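# Place the black housing on its rib-coded mat rectangle

## Task

Measure the center-to-center spacing of the two raised ribs on one of the black housing's big faces, then set the housing down on the mat rectangle that spacing selects: yellow for 12 mm, white for 18 mm, blue for 24 mm, red for 30 mm. The gripper must have let go and be clear of the housing at the end.

## Robot and tools

Robot: one six-joint UR-style arm on a base, carrying a Robotiq 2F-85 two-finger parallel gripper. Its fingertips are plain boxes with pressure-sensing pads. A force-torque sensor sits in the tool flange. Five cameras, each 896x504: cam_head_left, cam_head_right, cam_high, cam_low, cam_wrist.

Frames. Scene frame: origin on the table surface under the arm base, +z up, and +y to the left when facing along +x. Gripper frame: +z runs out along the fingers away from the wrist, the pads close along y, and +x points toward a flat block that juts about 9 cm off the last joint's axis. The reported end_effector_position is the spot between the pads when closed. Closed fingertips extend about 22 mm past it; open ones extend about 9 mm. Closing pushes the tips roughly 13 mm farther out, so leave that gap above a surface.

execute_actions(actions, pictures). actions is a list with zero or one item. An empty list only reports the state. An item {"rows": [...], "steps": n} runs n control steps (1 to 15, default 15, each 1/30 s). rows holds 1 to 15 rows; each row is used for one step, and the final row repeats if rows run out. An item with only "steps" (up to 300) is a wait, counted from the previous result, and your thinking time counts toward it. pictures (true/false) chooses whether images come back.

A row is 9 numbers, each in [-1, 1], in the order dx, dy, dz, rx, ry, rz, position, force_limit, speed. The first six are an offset, not a pose. They are measured in the gripper's own axes from the gripper pose printed in the latest result. Before any result of this scene shows a pose, and for the second or later call in one reply, they count from where the robot is when the action begins. Scale: 1.0 equals 0.6 m of travel or 180 degrees of turn. rx, ry, rz form a single rotation vector. Every row in a call uses that same base pose; rows do not add up. All zeros therefore pulls the hand back to the base pose rather than holding still. On each step the command is clipped to within 100 mm and 16 degrees of the measured pose, and position wins over orientation when both cannot be met. The last three numbers control the fingers and are absolute settings. position: +1 is fully open (85 mm), about -0.8 brings the pads together, and -1 closes until blocked. force_limit sets per-pad force: about 20 N at -1, 128 N at 0, 235 N at +1. Thin objects get less, since the pads also touch each other. speed sets closing rate: about 20 mm/s at -1, 85 at 0, 150 at +1. A fast close adds up to about 12 N. A new force_limit or speed only applies after position changes by at least 0.01.

move(target, speed, stop_force). target is one 9-number row, using the offset rules above. The hand follows a straight path to it lasting 0.5 to 10 s, and the finger values are applied at the start. speed is in m/s, from 0.002 to 0.5 (default 0.25); turning is capped at twice that in rad/s. stop_force (optional, 9 to 40 N) ends the path when the push against the direction of travel rises that much. The hand then steps back two control steps and holds. It is not allowed in the first 0.2 s of the scene, and it is unreliable on moves that also rotate. Leave it out when backing away from a surface. The result adds a move: line with an ending (done, contact, off_target, moving, held, fault), any limits (paced = the command was clipped; held = a check blocked some steps), and the distance left to the target.

wait(seconds): 0 to 10 s with no new command. zoom_image(camera, region): region is [x0, y0, x1, y1] in pixels of that camera's latest image, at most 504 by 504, with the origin at the top left. Use it to inspect the ribs. read_manual(section): returns licence texts only. finished_scene(scene): give the current scene number to end and grade it; this cannot be undone.

Result lines: the state gives end_effector_position (m), end_effector_quat_wxyz and velocities in the scene frame. The printed position can be off, more so at long reach. Hand target is where the controller is heading. pose unreachable or HELD means the clearance check changed or blocked a command. object_status: 0 moving, 1 stopped while opening, 2 stopped while closing (the grip you want), 3 reached the commanded spot or closed fully. position_measured is in counts: 3 open, about 78 at 60 mm, 130 at 40 mm, 180 at 20 mm, 230 pads together. touch_left (-y finger) and touch_right (+y finger) each give 28 cells as 7 groups of 4. Groups run from the free end toward the palm, and the 4 cells in a group run along +x. Idle cells read near 0; about 30 means 10 N and 140 means 50 N. Wrist force and Wrist torque are in gripper axes; they include held weight and inertia and saturate near 50 N per axis. A pressing force points back into the arm. Joint positions are listed from the base outward.

Avoid: the arm is stiff, so pushing even slightly past a firm contact can trip a fault. Faults come from joint torque at its limit (wrist joints 24.6 N m, others 132 N m, held weight included) or any outside force of 150 N. Either freezes the arm for 10 s. Approach slowly, using stop_force. Long holding heats the motors: MOTOR HOT appears at 70 °C, and an OVER-TEMPERATURE FAULT brakes the arm at 85 °C. Loose parts may get brief tugs or pushes. Do not drop, slam or shove things hard, and never let anything leave the table. Open and withdraw the gripper before ending the scene.

Each tool is called after "Request:" by a JSON object that holds its "api" and its "payload", one argument or row to a line.

## Session

Request:
{"api": "execute_actions", "payload": {
  "actions": []
}}

Scene clock: 0.00 s of 4600.00 s.
end_effector_position=(+0.1235, -0.3886, +0.1677) position_measured=3 object_status=3 touch_left=n/a touch_right=n/a end_effector_quat_wxyz=(-0.034, +0.075, +0.927, +0.365) end_effector_velocity=(+0.000, -0.000, +0.000) end_effector_angular_velocity=(-0.001, -0.000, -0.000)
Joint positions: [-1.447 -0.318  1.381 -1.145 -1.449 -1.768]
Joint velocities: [ 0.    -0.001 -0.     0.     0.001 -0.   ]
Motor temperatures (°C, as the motors report them): [31 30 32 35 37 36]
Wrist force (N, on the end effector, along its own x y z axes, offset not removed): no reading
Wrist torque (N m, same axes, about the end effector's origin, offset not removed): no reading
Hand target: +0.124, -0.389, +0.168; -0.034, +0.075, +0.927, +0.365

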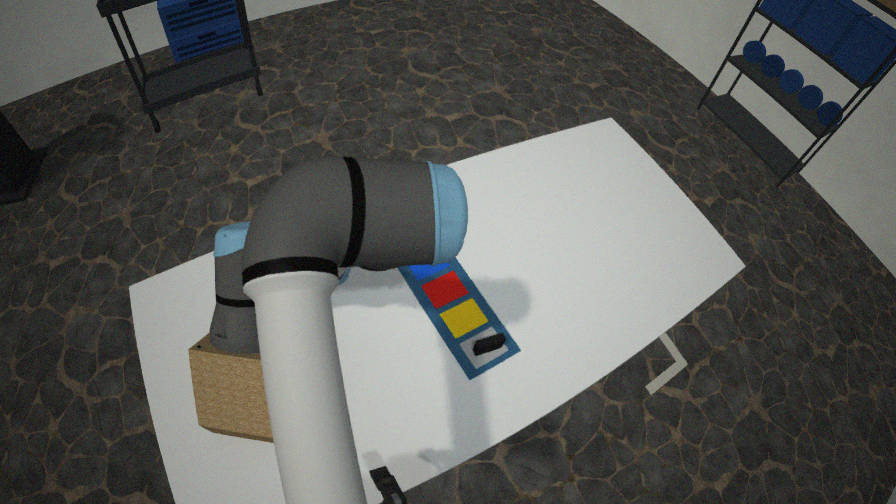

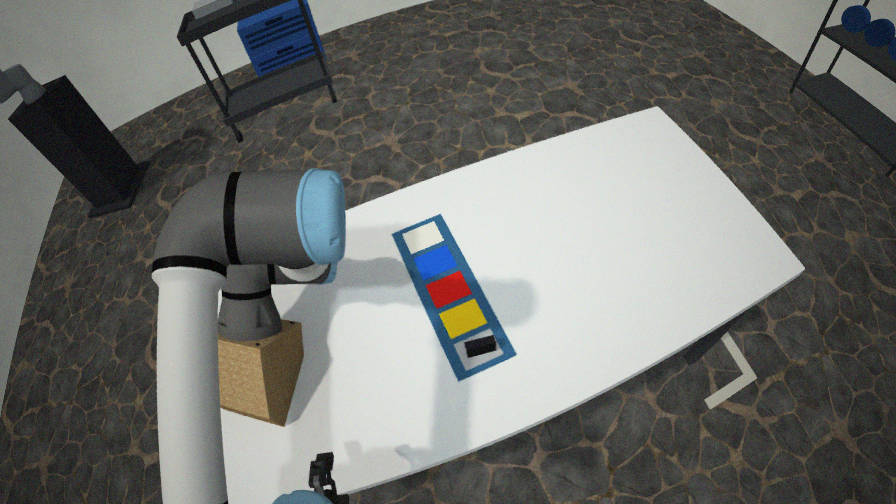

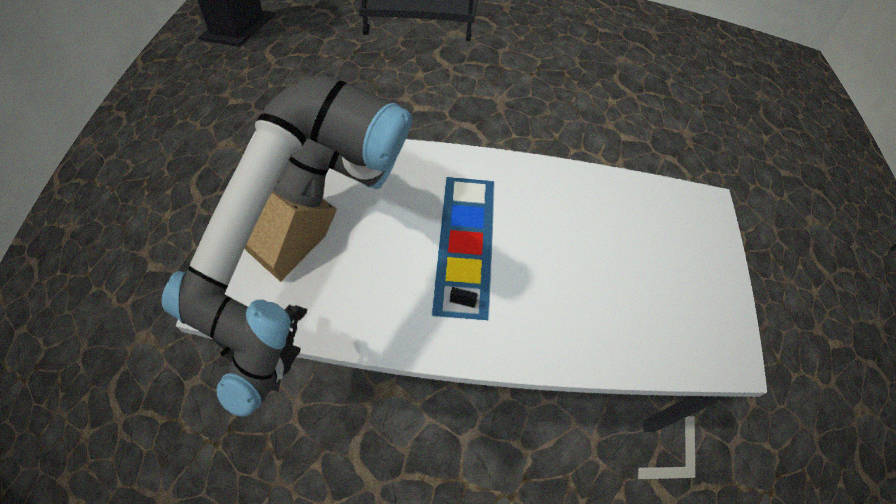

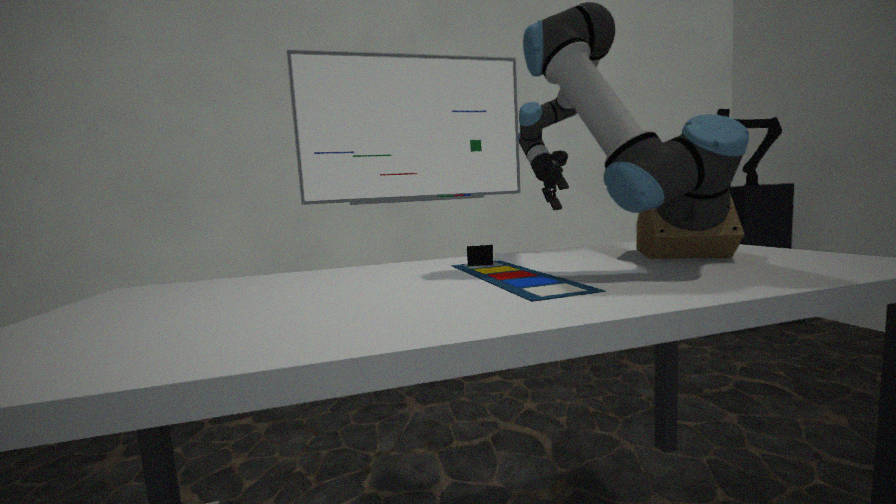

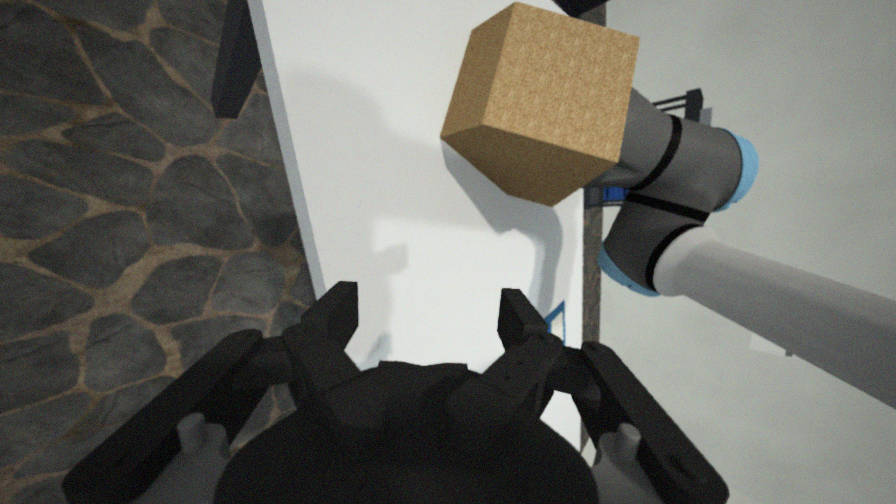

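Request:
{"api": "zoom_image", "payload": {
  "camera": "cam_low",
  "region": [440, 230, 620, 310]
}}

Request:
{"api": "zoom_image", "payload": {
  "camera": "cam_high",
  "region": [420, 170, 520, 330]
}}

Region (440, 230, 620, 310) of cam_low's 896x504 image, scaled by 2.800, with more detail than that image has.

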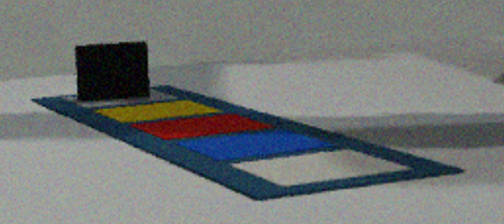

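Region (420, 170, 520, 330) of cam_high's 896x504 image, scaled by 3.150, with more detail than that image has; it fills the left 315 columns of this view, and the rest is white.

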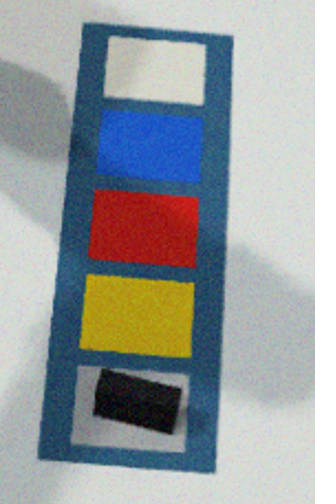

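Request:
{"api": "move", "payload": {
  "target": [-0.41,0.395,0.115,0.238,-0.022,-0.049,1,-0.7,0]
}}

Scene clock: 22.93 s of 4600.00 s.
end_effector_position=(+0.4042, -0.1989, +0.2472) position_measured=3 object_status=3 touch_left=((2 -4 7 -3) (0 1 26 -1) (-6 -5 6 2) (5 4 8 2) (-2 7 16 -1) (17 9 -1 -26) (1 -6 18 -1)) touch_right=((16 -5 6 10) (-3 3 -4 4) (-2 0 -7 7) (7 -5 9 -6) (-4 7 -5 -4) (-10 5 -2 18) (6 7 8 3)) end_effector_quat_wxyz=(-0.000, +0.000, +1.000, +0.001) end_effector_velocity=(+0.001, +0.001, +0.001) end_effector_angular_velocity=(-0.005, +0.001, -0.000)
Joint positions: [-1.143 -1.333  1.936 -1.535 -1.036 -1.494]
Joint velocities: [ 0.002 -0.005  0.    -0.003  0.     0.005]
Motor temperatures (°C, as the motors report them): [31 30 32 35 37 36]
Wrist force (N, on the end effector, along its own x y z axes, offset not removed): [-0.4 0.1 -2.2]
Wrist torque (N m, same axes, about the end effector's origin, offset not removed): [-0.15 0.23 0.14]
Hand target: +0.404, -0.199, +0.247; -0.000, +0.000, +1.000, +0.001
Off the commanded pose: 0.001 m, 0 deg.
After step 90, 17.83 s passed at rest.
move: done

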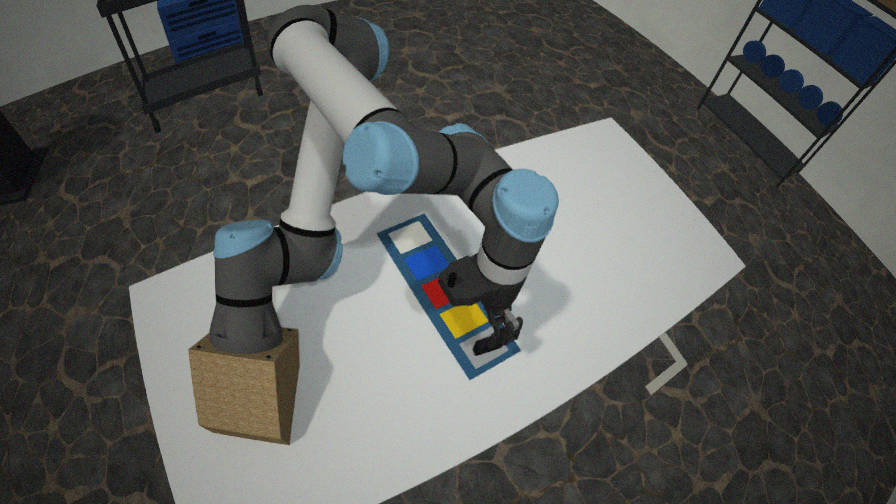

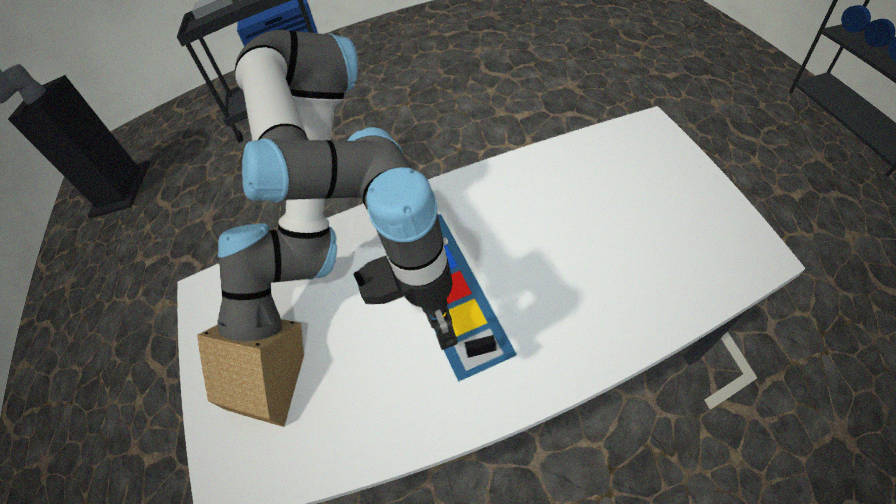

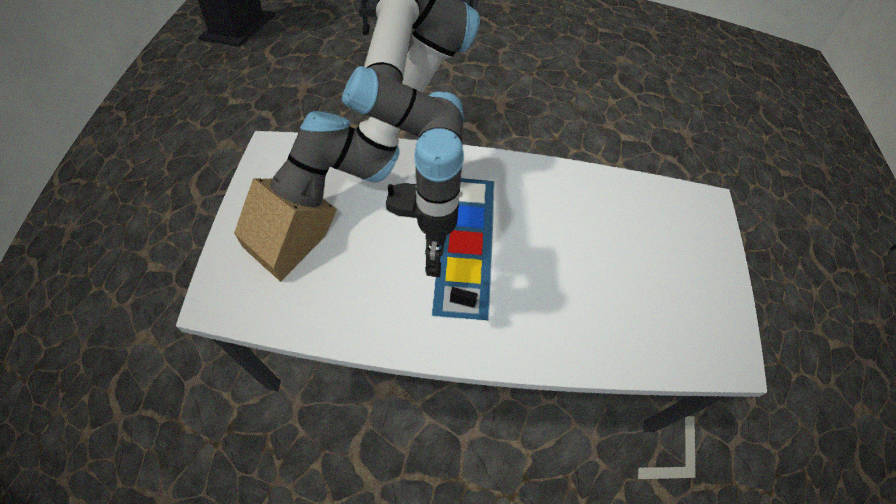

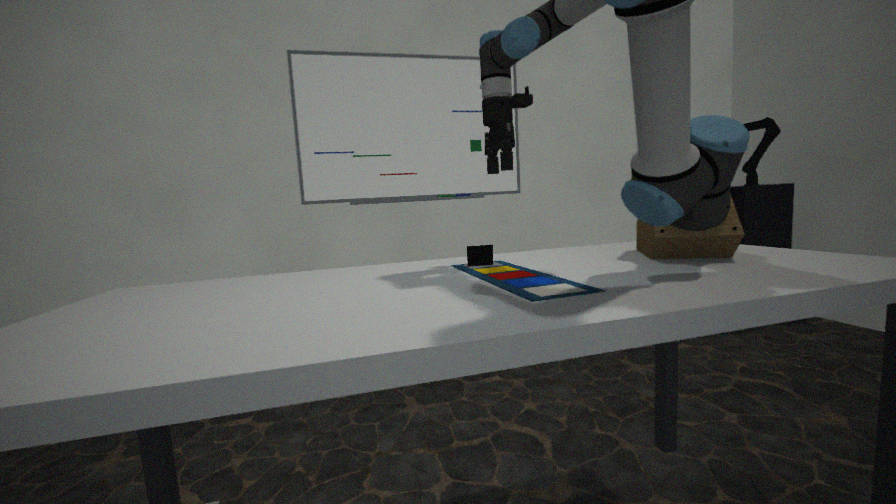

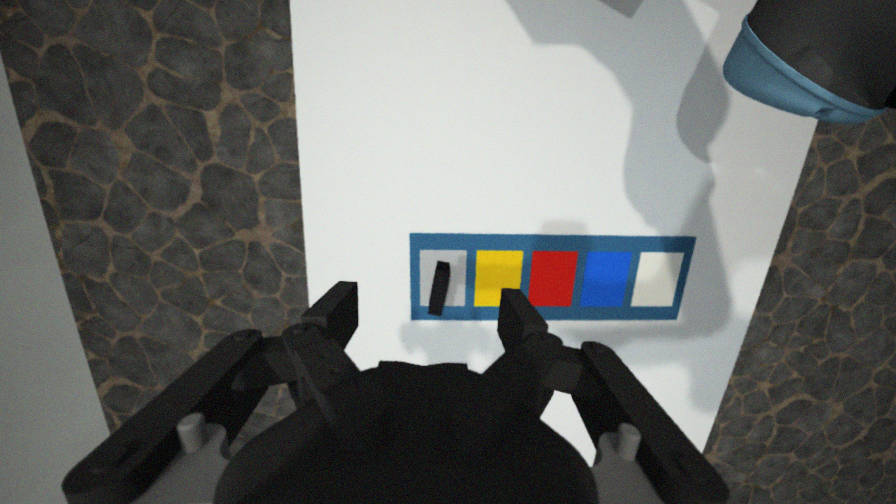

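Request:
{"api": "move", "payload": {
  "target": [-0.15,0,0.2,0,0,0,1,-0.7,0]
}}

Scene clock: 25.67 s of 4600.00 s.
end_effector_position=(+0.4941, -0.1989, +0.1274) position_measured=3 object_status=3 touch_left=((2 -1 -4 7) (-18 -1 10 4) (2 12 11 0) (-7 5 10 2) (-2 -2 -3 26) (8 10 16 -16) (20 -1 9 2)) touch_right=((7 7 11 15) (-7 -14 -10 4) (9 -3 -14 8) (4 3 4 -14) (0 6 -3 -9) (5 -14 -12 -1) (5 6 3 -12)) end_effector_quat_wxyz=(-0.000, +0.000, +1.000, +0.001) end_effector_velocity=(+0.001, -0.000, -0.002) end_effector_angular_velocity=(+0.002, +0.001, -0.003)
Joint positions: [-0.87  -1.195  1.949 -1.849 -0.891 -1.211]
Joint velocities: [ 0.003  0.004 -0.001 -0.002  0.002  0.004]
Motor temperatures (°C, as the motors report them): [31 30 32 35 37 36]
Wrist force (N, on the end effector, along its own x y z axes, offset not removed): [-1.0 1.3 -1.5]
Wrist torque (N m, same axes, about the end effector's origin, offset not removed): [0.10 0.30 0.19]
Hand target: +0.494, -0.199, +0.127; -0.000, +0.000, +1.000, +0.001
Off the commanded pose: 0.000 m, 0 deg.
move: done

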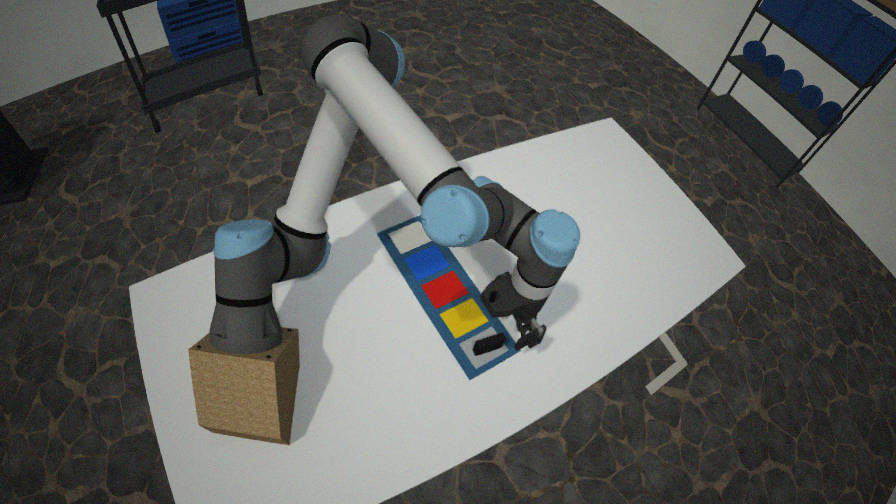

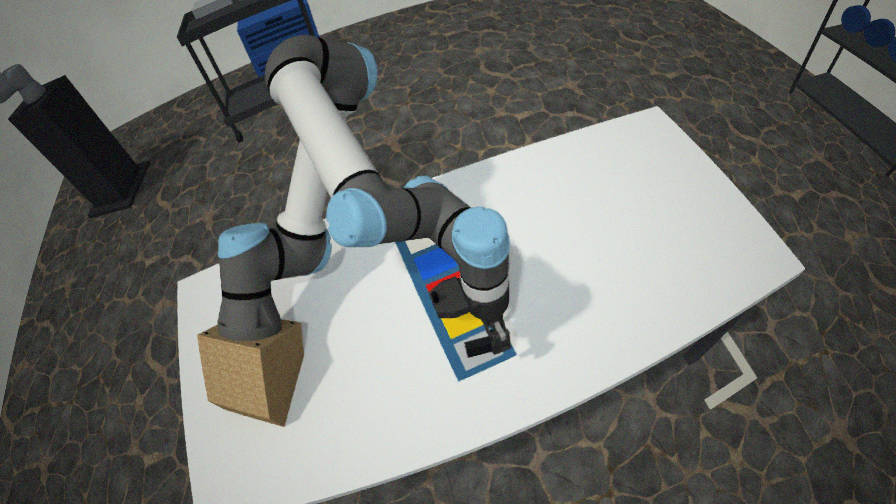

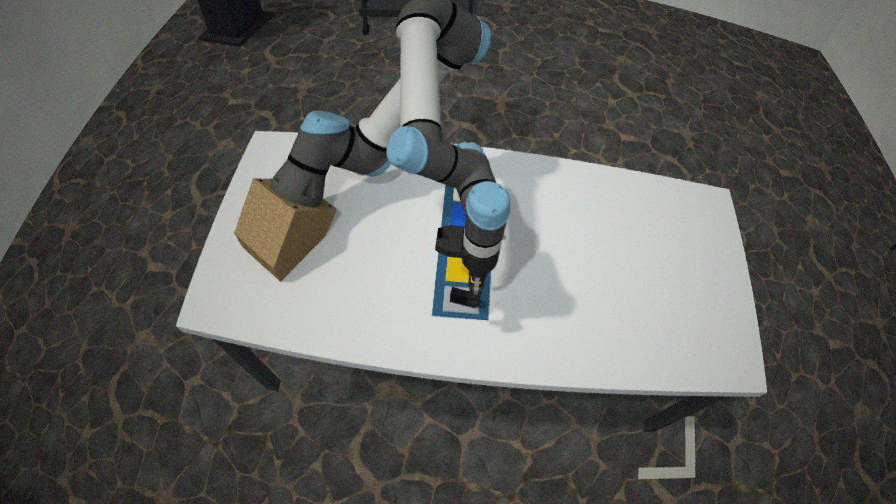

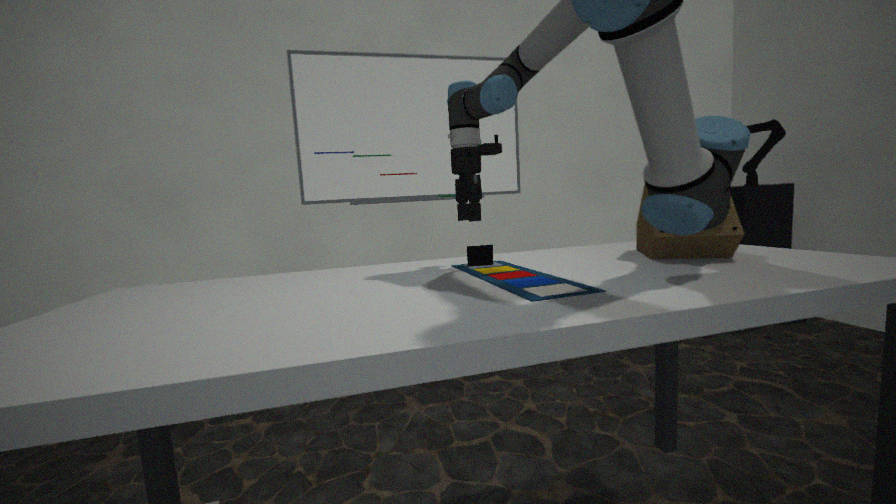

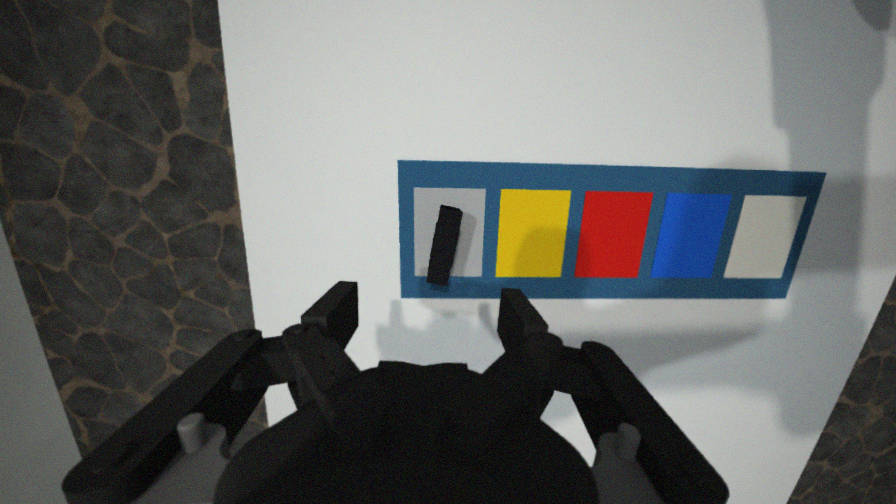

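Request:
{"api": "move", "payload": {
  "target": [0.02,0.023,0.085,0,0,0.056,1,-0.7,0]
}}

Scene clock: 28.50 s of 4600.00 s.
end_effector_position=(+0.4821, -0.1851, +0.0766) position_measured=3 object_status=3 touch_left=((4 6 -14 0) (-16 -9 1 -13) (-10 -7 9 -14) (-7 8 14 8) (15 18 -2 1) (-7 4 -18 -4) (-5 -16 5 -3)) touch_right=((14 -15 -4 -8) (22 5 2 25) (6 -9 11 -2) (5 16 8 -17) (-3 -6 -2 -7) (5 -11 11 8) (10 -6 6 8)) end_effector_quat_wxyz=(-0.000, +0.088, +0.996, +0.001) end_effector_velocity=(-0.001, +0.001, -0.002) end_effector_angular_velocity=(-0.001, +0.002, -0.007)
Joint positions: [-0.816 -1.182  2.056 -2.009 -0.867 -0.973]
Joint velocities: [ 0.003  0.001  0.004 -0.008 -0.     0.011]
Motor temperatures (°C, as the motors report them): [31 30 32 35 37 36]
Wrist force (N, on the end effector, along its own x y z axes, offset not removed): [-0.2 0.8 -0.9]
Wrist torque (N m, same axes, about the end effector's origin, offset not removed): [-0.03 0.18 0.09]
Hand target: +0.482, -0.185, +0.076; -0.000, +0.088, +0.996, +0.001
Off the commanded pose: 0.000 m, 0 deg.
move: done

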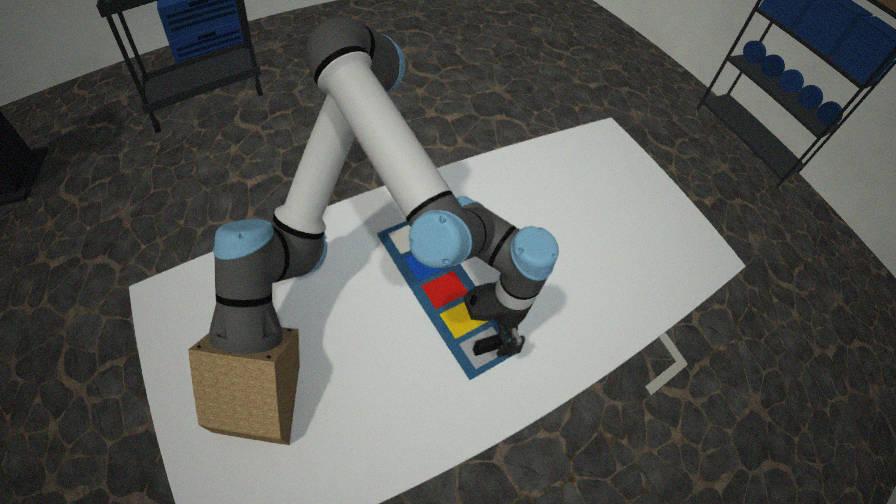

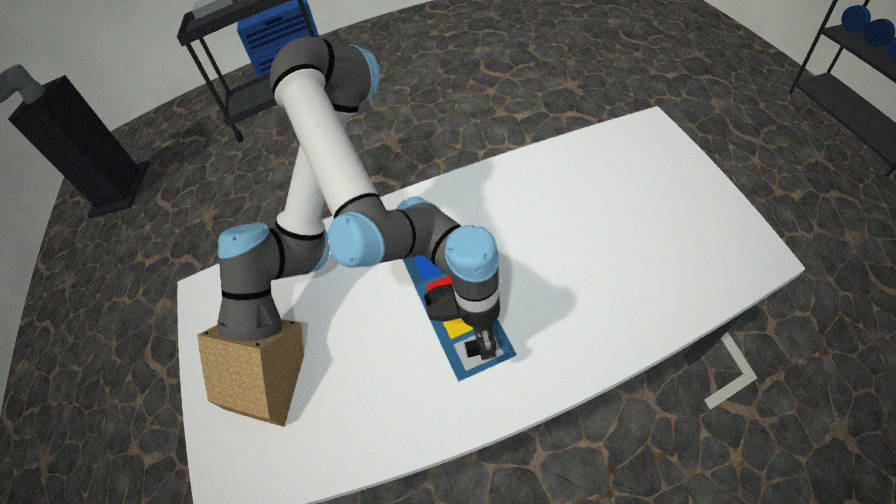

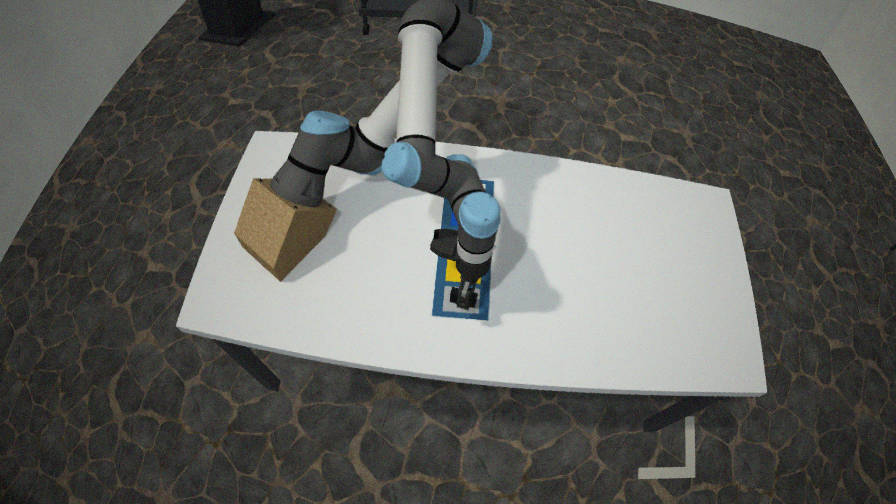

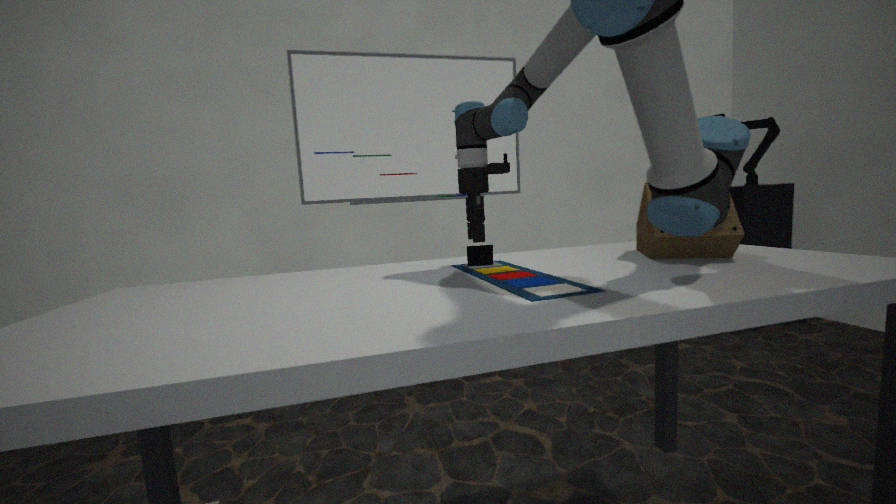

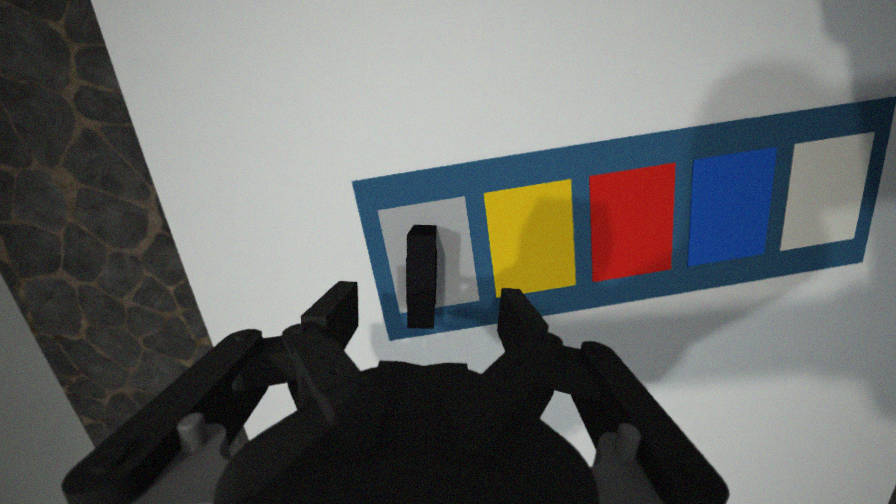

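Request:
{"api": "move", "payload": {
  "target": [0,-0.007,0.077,0,0,0,1,-0.7,0],
  "speed": 0.08
}}

Request:
{"api": "execute_actions", "payload": {
  "actions": [
    {"rows":[[0,0,0,0,0,0,-1,-0.6,-0.3]],"steps":15}
  ],
  "pictures": false
}}

Request:
{"api": "wait", "payload": {
  "seconds": 1
}}

Scene clock: 30.83 s of 4600.00 s.
end_effector_position=(+0.4814, -0.1892, +0.0306) position_measured=3 object_status=3 touch_left=((9 -3 -9 6) (-9 -1 9 -8) (-6 3 15 13) (-6 5 3 2) (-4 -15 4 -14) (19 15 -10 -3) (1 10 12 5)) touch_right=((21 -12 1 0) (3 2 4 -4) (10 12 -5 7) (8 -10 -6 -11) (6 -4 6 -8) (-6 -2 20 10) (7 -19 4 11)) end_effector_quat_wxyz=(-0.000, +0.088, +0.996, +0.001) end_effector_velocity=(+0.000, -0.001, -0.002) end_effector_angular_velocity=(-0.001, -0.001, -0.001)
Joint positions: [-0.759 -1.108  2.091 -2.164 -0.844 -0.904]
Joint velocities: [ 0.002  0.004  0.001 -0.009  0.002  0.005]
Motor temperatures (°C, as the motors report them): [31 30 32 35 37 36]
Wrist force (N, on the end effector, along its own x y z axes, offset not removed): [0.0 -0.5 -1.0]
Wrist torque (N m, same axes, about the end effector's origin, offset not removed): [-0.24 0.14 0.15]
Hand target: +0.481, -0.189, +0.030; -0.000, +0.088, +0.996, +0.001
Off the commanded pose: 0.000 m, 0 deg.
move: done

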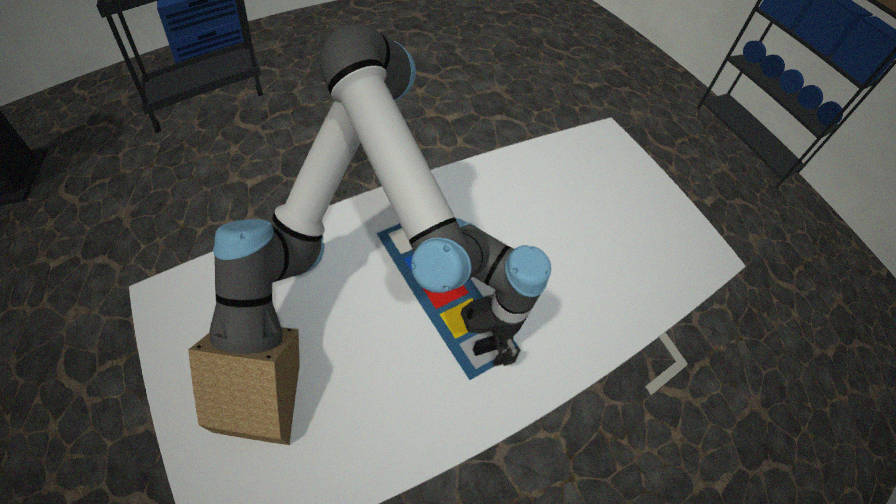

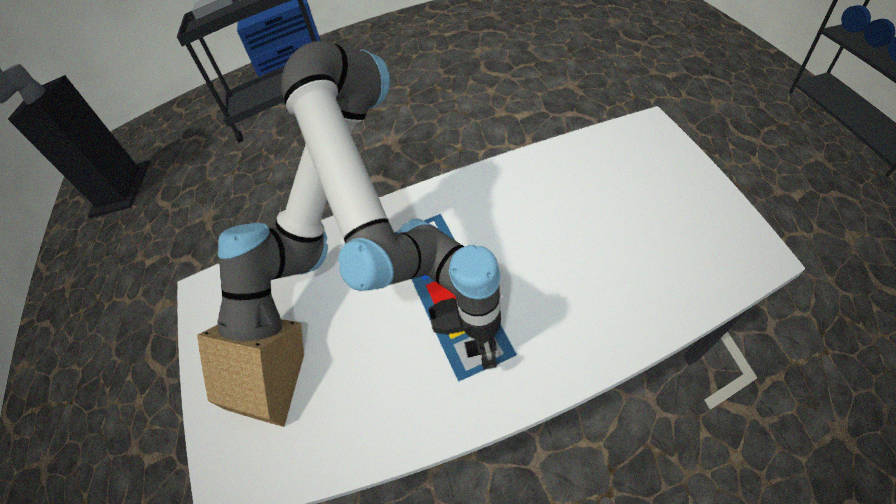

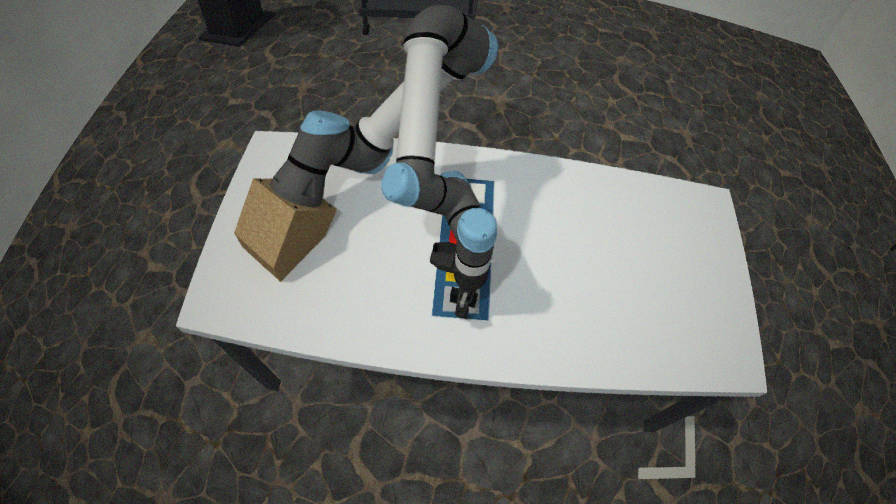

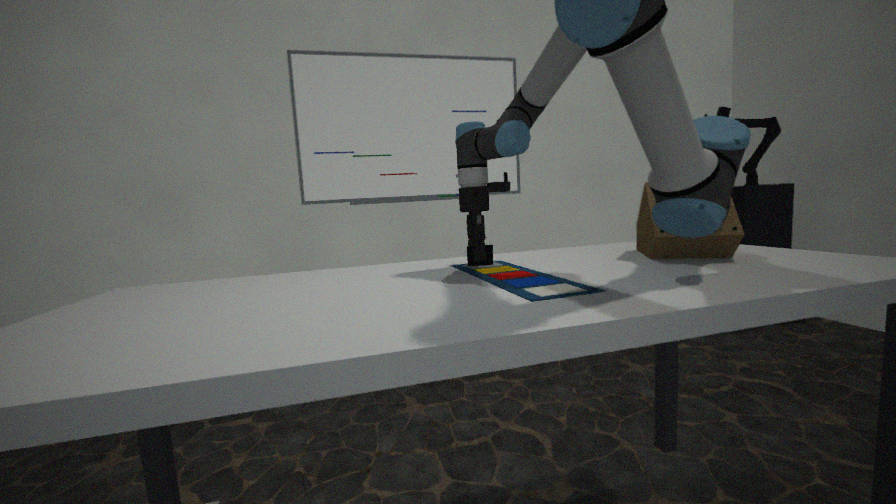

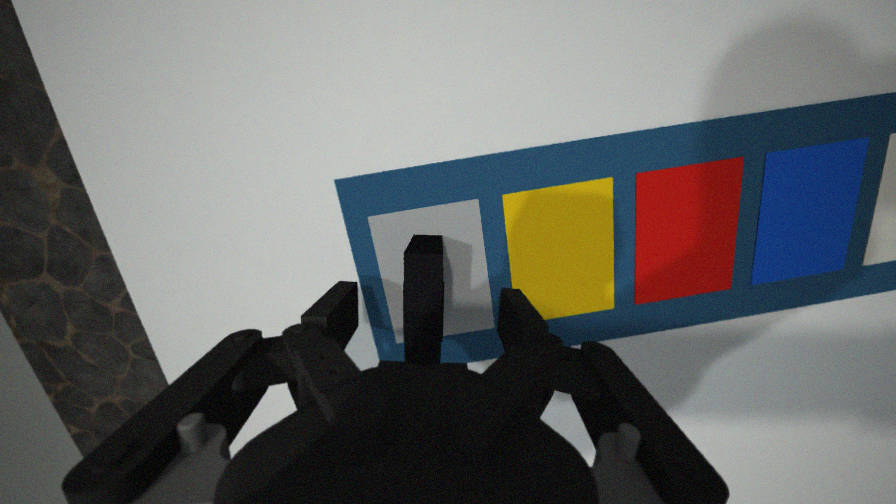

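Scene clock: 31.33 s of 4600.00 s.
end_effector_position=(+0.4814, -0.1892, +0.0306) position_measured=74 object_status=0 touch_left=((8 1 2 1) (-14 -20 -9 -3) (-7 2 6 12) (6 0 -2 -8) (-8 -11 12 -2) (-1 13 -2 -6) (21 5 21 -6)) touch_right=((7 -3 9 16) (0 -4 -8 11) (0 3 -1 12) (19 9 6 2) (18 -2 3 -11) (10 4 4 0) (1 -8 1 17)) end_effector_quat_wxyz=(-0.000, +0.088, +0.996, +0.001) end_effector_velocity=(-0.000, +0.001, -0.000) end_effector_angular_velocity=(+0.002, +0.001, -0.000)
Joint positions: [-0.759 -1.108  2.091 -2.164 -0.844 -0.904]
Joint velocities: [ 0.001 -0.     0.     0.002  0.    -0.001]
Motor temperatures (°C, as the motors report them): [31 30 32 35 37 36]
Wrist force (N, on the end effector, along its own x y z axes, offset not removed): [-1.6 -0.2 -2.8]
Wrist torque (N m, same axes, about the end effector's origin, offset not removed): [-0.22 0.45 0.12]
Hand target: +0.481, -0.189, +0.031; -0.000, +0.088, +0.996, +0.001
Off the commanded pose: 0.000 m, 0 deg.
Steps of this call (steps 1 to 15: all 15 steps of this action). Readings (end_effector_position | what the end effector reports):
1: (+0.4814, -0.1892, +0.0306) | position_measured=3 object_status=0 touch_left=((23 -18 7 -3) (2 -11 24 21) (-19 7 22 -12) (2 3 -2 0) (10 2 2 0) (4 1 15 -3) (8 -2 16 12)) touch_right=((11 -12 8 -4) (13 20 3 2) (6 0 -10 6) (-9 15 0 0) (-1 -12 -6 -2) (-10 4 -8 2) (8 -14 7 5))
2: (+0.4814, -0.1892, +0.0306) | position_measured=4 object_status=0 touch_left=((3 -8 0 18) (9 -26 -7 -3) (-22 -10 15 10) (-8 11 5 10) (-3 3 2 -11) (5 12 -8 2) (-4 -4 -10 -2)) touch_right=((11 -4 3 -1) (2 11 13 7) (0 5 20 13) (-9 10 -2 -10) (1 -16 -2 -12) (-9 -5 -19 -2) (7 1 6 3))
4: (+0.4814, -0.1892, +0.0306) | position_measured=11 object_status=0 touch_left=((6 4 13 -2) (-7 2 -6 17) (-5 0 -2 -5) (-8 12 3 -4) (-3 1 18 -6) (7 10 -4 2) (0 -7 18 9)) touch_right=((10 -5 1 2) (3 2 10 5) (-12 4 1 3) (21 6 8 -5) (-6 -3 -3 -9) (11 6 16 8) (5 -19 -7 8))
8: (+0.4814, -0.1892, +0.0306) | position_measured=33 object_status=0 touch_left=((10 -14 8 20) (-22 -3 4 -15) (-13 -13 -1 14) (8 21 8 -1) (22 -1 14 -15) (1 -12 3 -2) (0 18 5 -1)) touch_right=((-2 -10 16 3) (4 -4 -3 6) (0 -4 14 16) (-1 -2 -6 -6) (4 1 -7 -5) (8 -5 -10 -7) (-3 -9 10 -1))
15: the state above

Scene clock: 32.33 s of 4600.00 s.
end_effector_position=(+0.4814, -0.1892, +0.0306) position_measured=185 object_status=2 touch_left=((-3 22 18 40) (54 199 254 251) (85 323 476 476) (5 60 62 69) (-6 -1 -9 1) (31 70 96 86) (131 447 555 416)) touch_right=((32 22 39 18) (50 239 207 270) (151 538 477 411) (24 90 91 62) (2 10 3 -20) (37 123 94 96) (209 622 616 443)) end_effector_quat_wxyz=(-0.000, +0.088, +0.996, +0.001) end_effector_velocity=(-0.000, +0.000, +0.000) end_effector_angular_velocity=(+0.000, +0.001, -0.000)
Joint positions: [-0.759 -1.108  2.091 -2.164 -0.844 -0.904]
Joint velocities: [-0.    -0.001 -0.     0.002 -0.001 -0.001]
Motor temperatures (°C, as the motors report them): [31 30 32 35 37 36]
Wrist force (N, on the end effector, along its own x y z axes, offset not removed): [-0.4 1.0 -7.2]
Wrist torque (N m, same axes, about the end effector's origin, offset not removed): [-0.15 0.36 0.11]
Hand target: +0.481, -0.189, +0.031; -0.000, +0.088, +0.996, +0.001
Off the commanded pose: 0.000 m, 0 deg.
Steps of this call (steps 1 to 30: nothing new was sent). Readings (end_effector_position | what the end effector reports):
1: (+0.4814, -0.1892, +0.0306) | position_measured=79 object_status=0 touch_left=((7 5 4 15) (-12 7 8 -13) (-8 6 20 -3) (-8 -2 17 2) (7 -3 18 -16) (27 8 15 3) (-4 -13 -6 7)) touch_right=((6 -4 -1 5) (10 -3 5 8) (7 8 0 5) (-7 9 -5 -13) (6 8 -3 3) (18 3 4 -13) (25 -9 1 3))
2: (+0.4814, -0.1892, +0.0306) | position_measured=85 object_status=0 touch_left=((20 -13 14 4) (-18 3 1 16) (-15 6 16 4) (5 3 13 16) (-13 -11 13 -1) (-4 0 8 4) (18 -7 13 -8)) touch_right=((2 -5 -8 -5) (-1 -3 -18 28) (8 -9 12 5) (10 3 5 18) (-5 -2 5 -5) (3 -2 -4 19) (10 -1 15 10))
4: (+0.4814, -0.1892, +0.0306) | position_measured=97 object_status=0 touch_left=((-8 -4 18 -4) (8 7 11 -8) (-16 20 0 10) (-3 18 9 4) (-8 1 5 -7) (7 0 1 5) (-13 -6 -7 2)) touch_right=((5 -7 15 11) (10 0 6 0) (5 8 4 -1) (16 6 11 0) (5 3 12 3) (-4 3 17 -4) (15 5 12 12))
8: (+0.4814, -0.1892, +0.0306) | position_measured=120 object_status=0 touch_left=((3 1 -3 1) (-3 -1 14 -5) (-17 13 16 -11) (-14 6 -3 16) (-7 -6 10 -5) (5 -6 -7 1) (-9 1 0 2)) touch_right=((13 -17 6 5) (-1 -9 -8 12) (8 -3 6 -7) (-14 -2 0 8) (-2 -1 3 -15) (1 -9 1 -6) (-1 1 -5 13))
30: the state above

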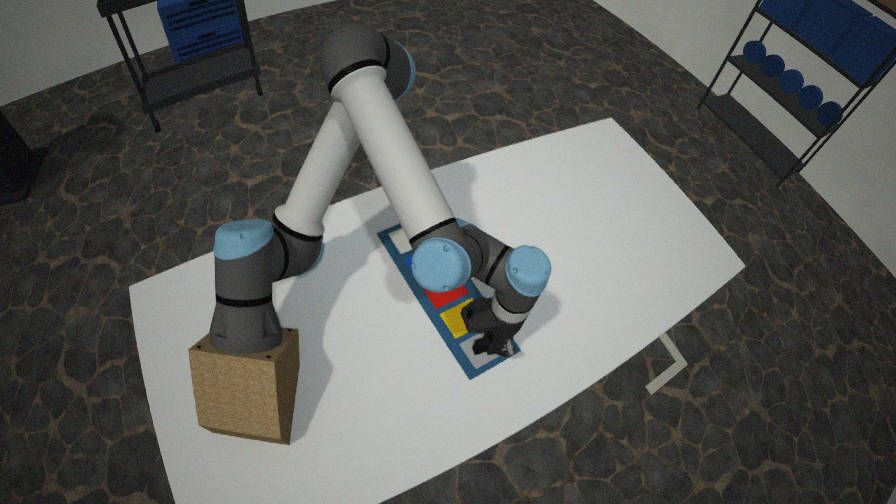

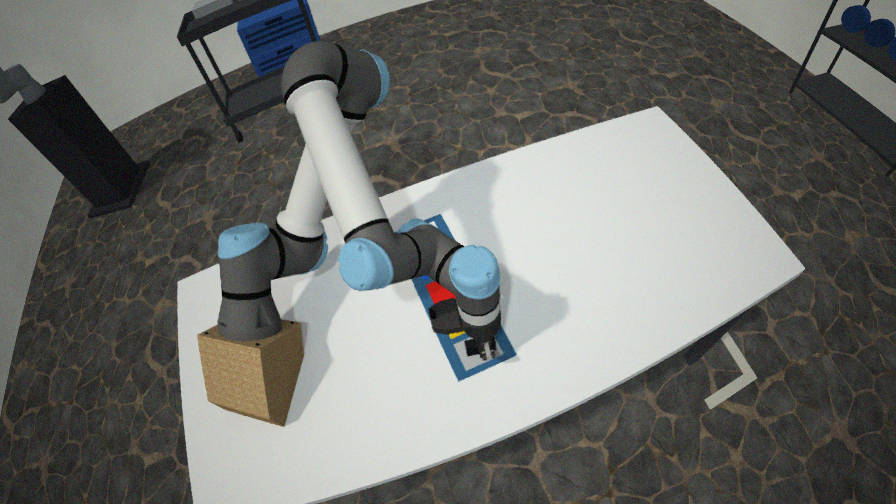

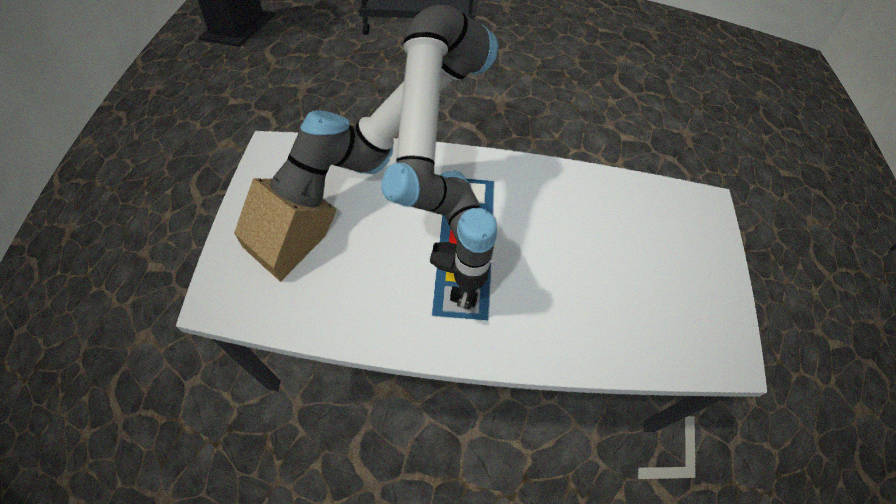

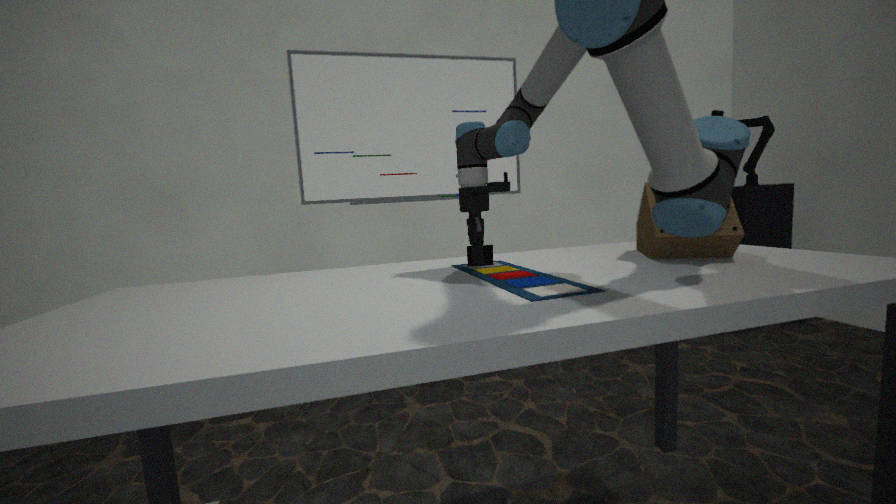

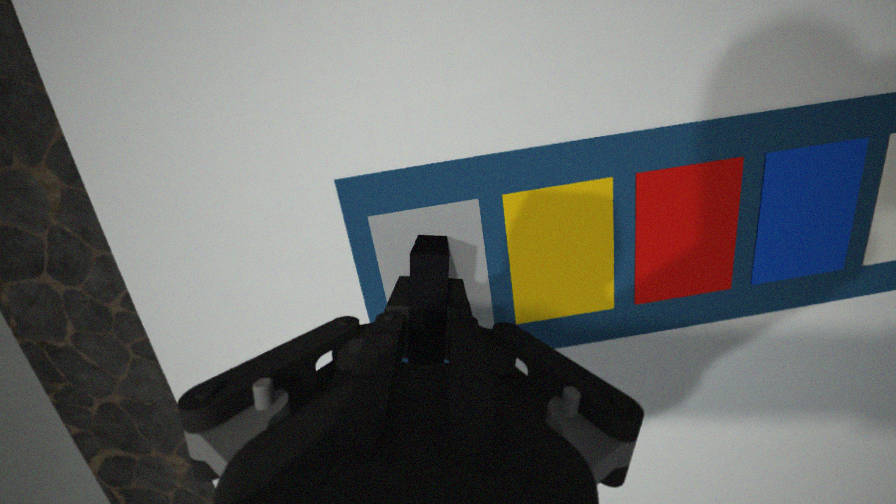

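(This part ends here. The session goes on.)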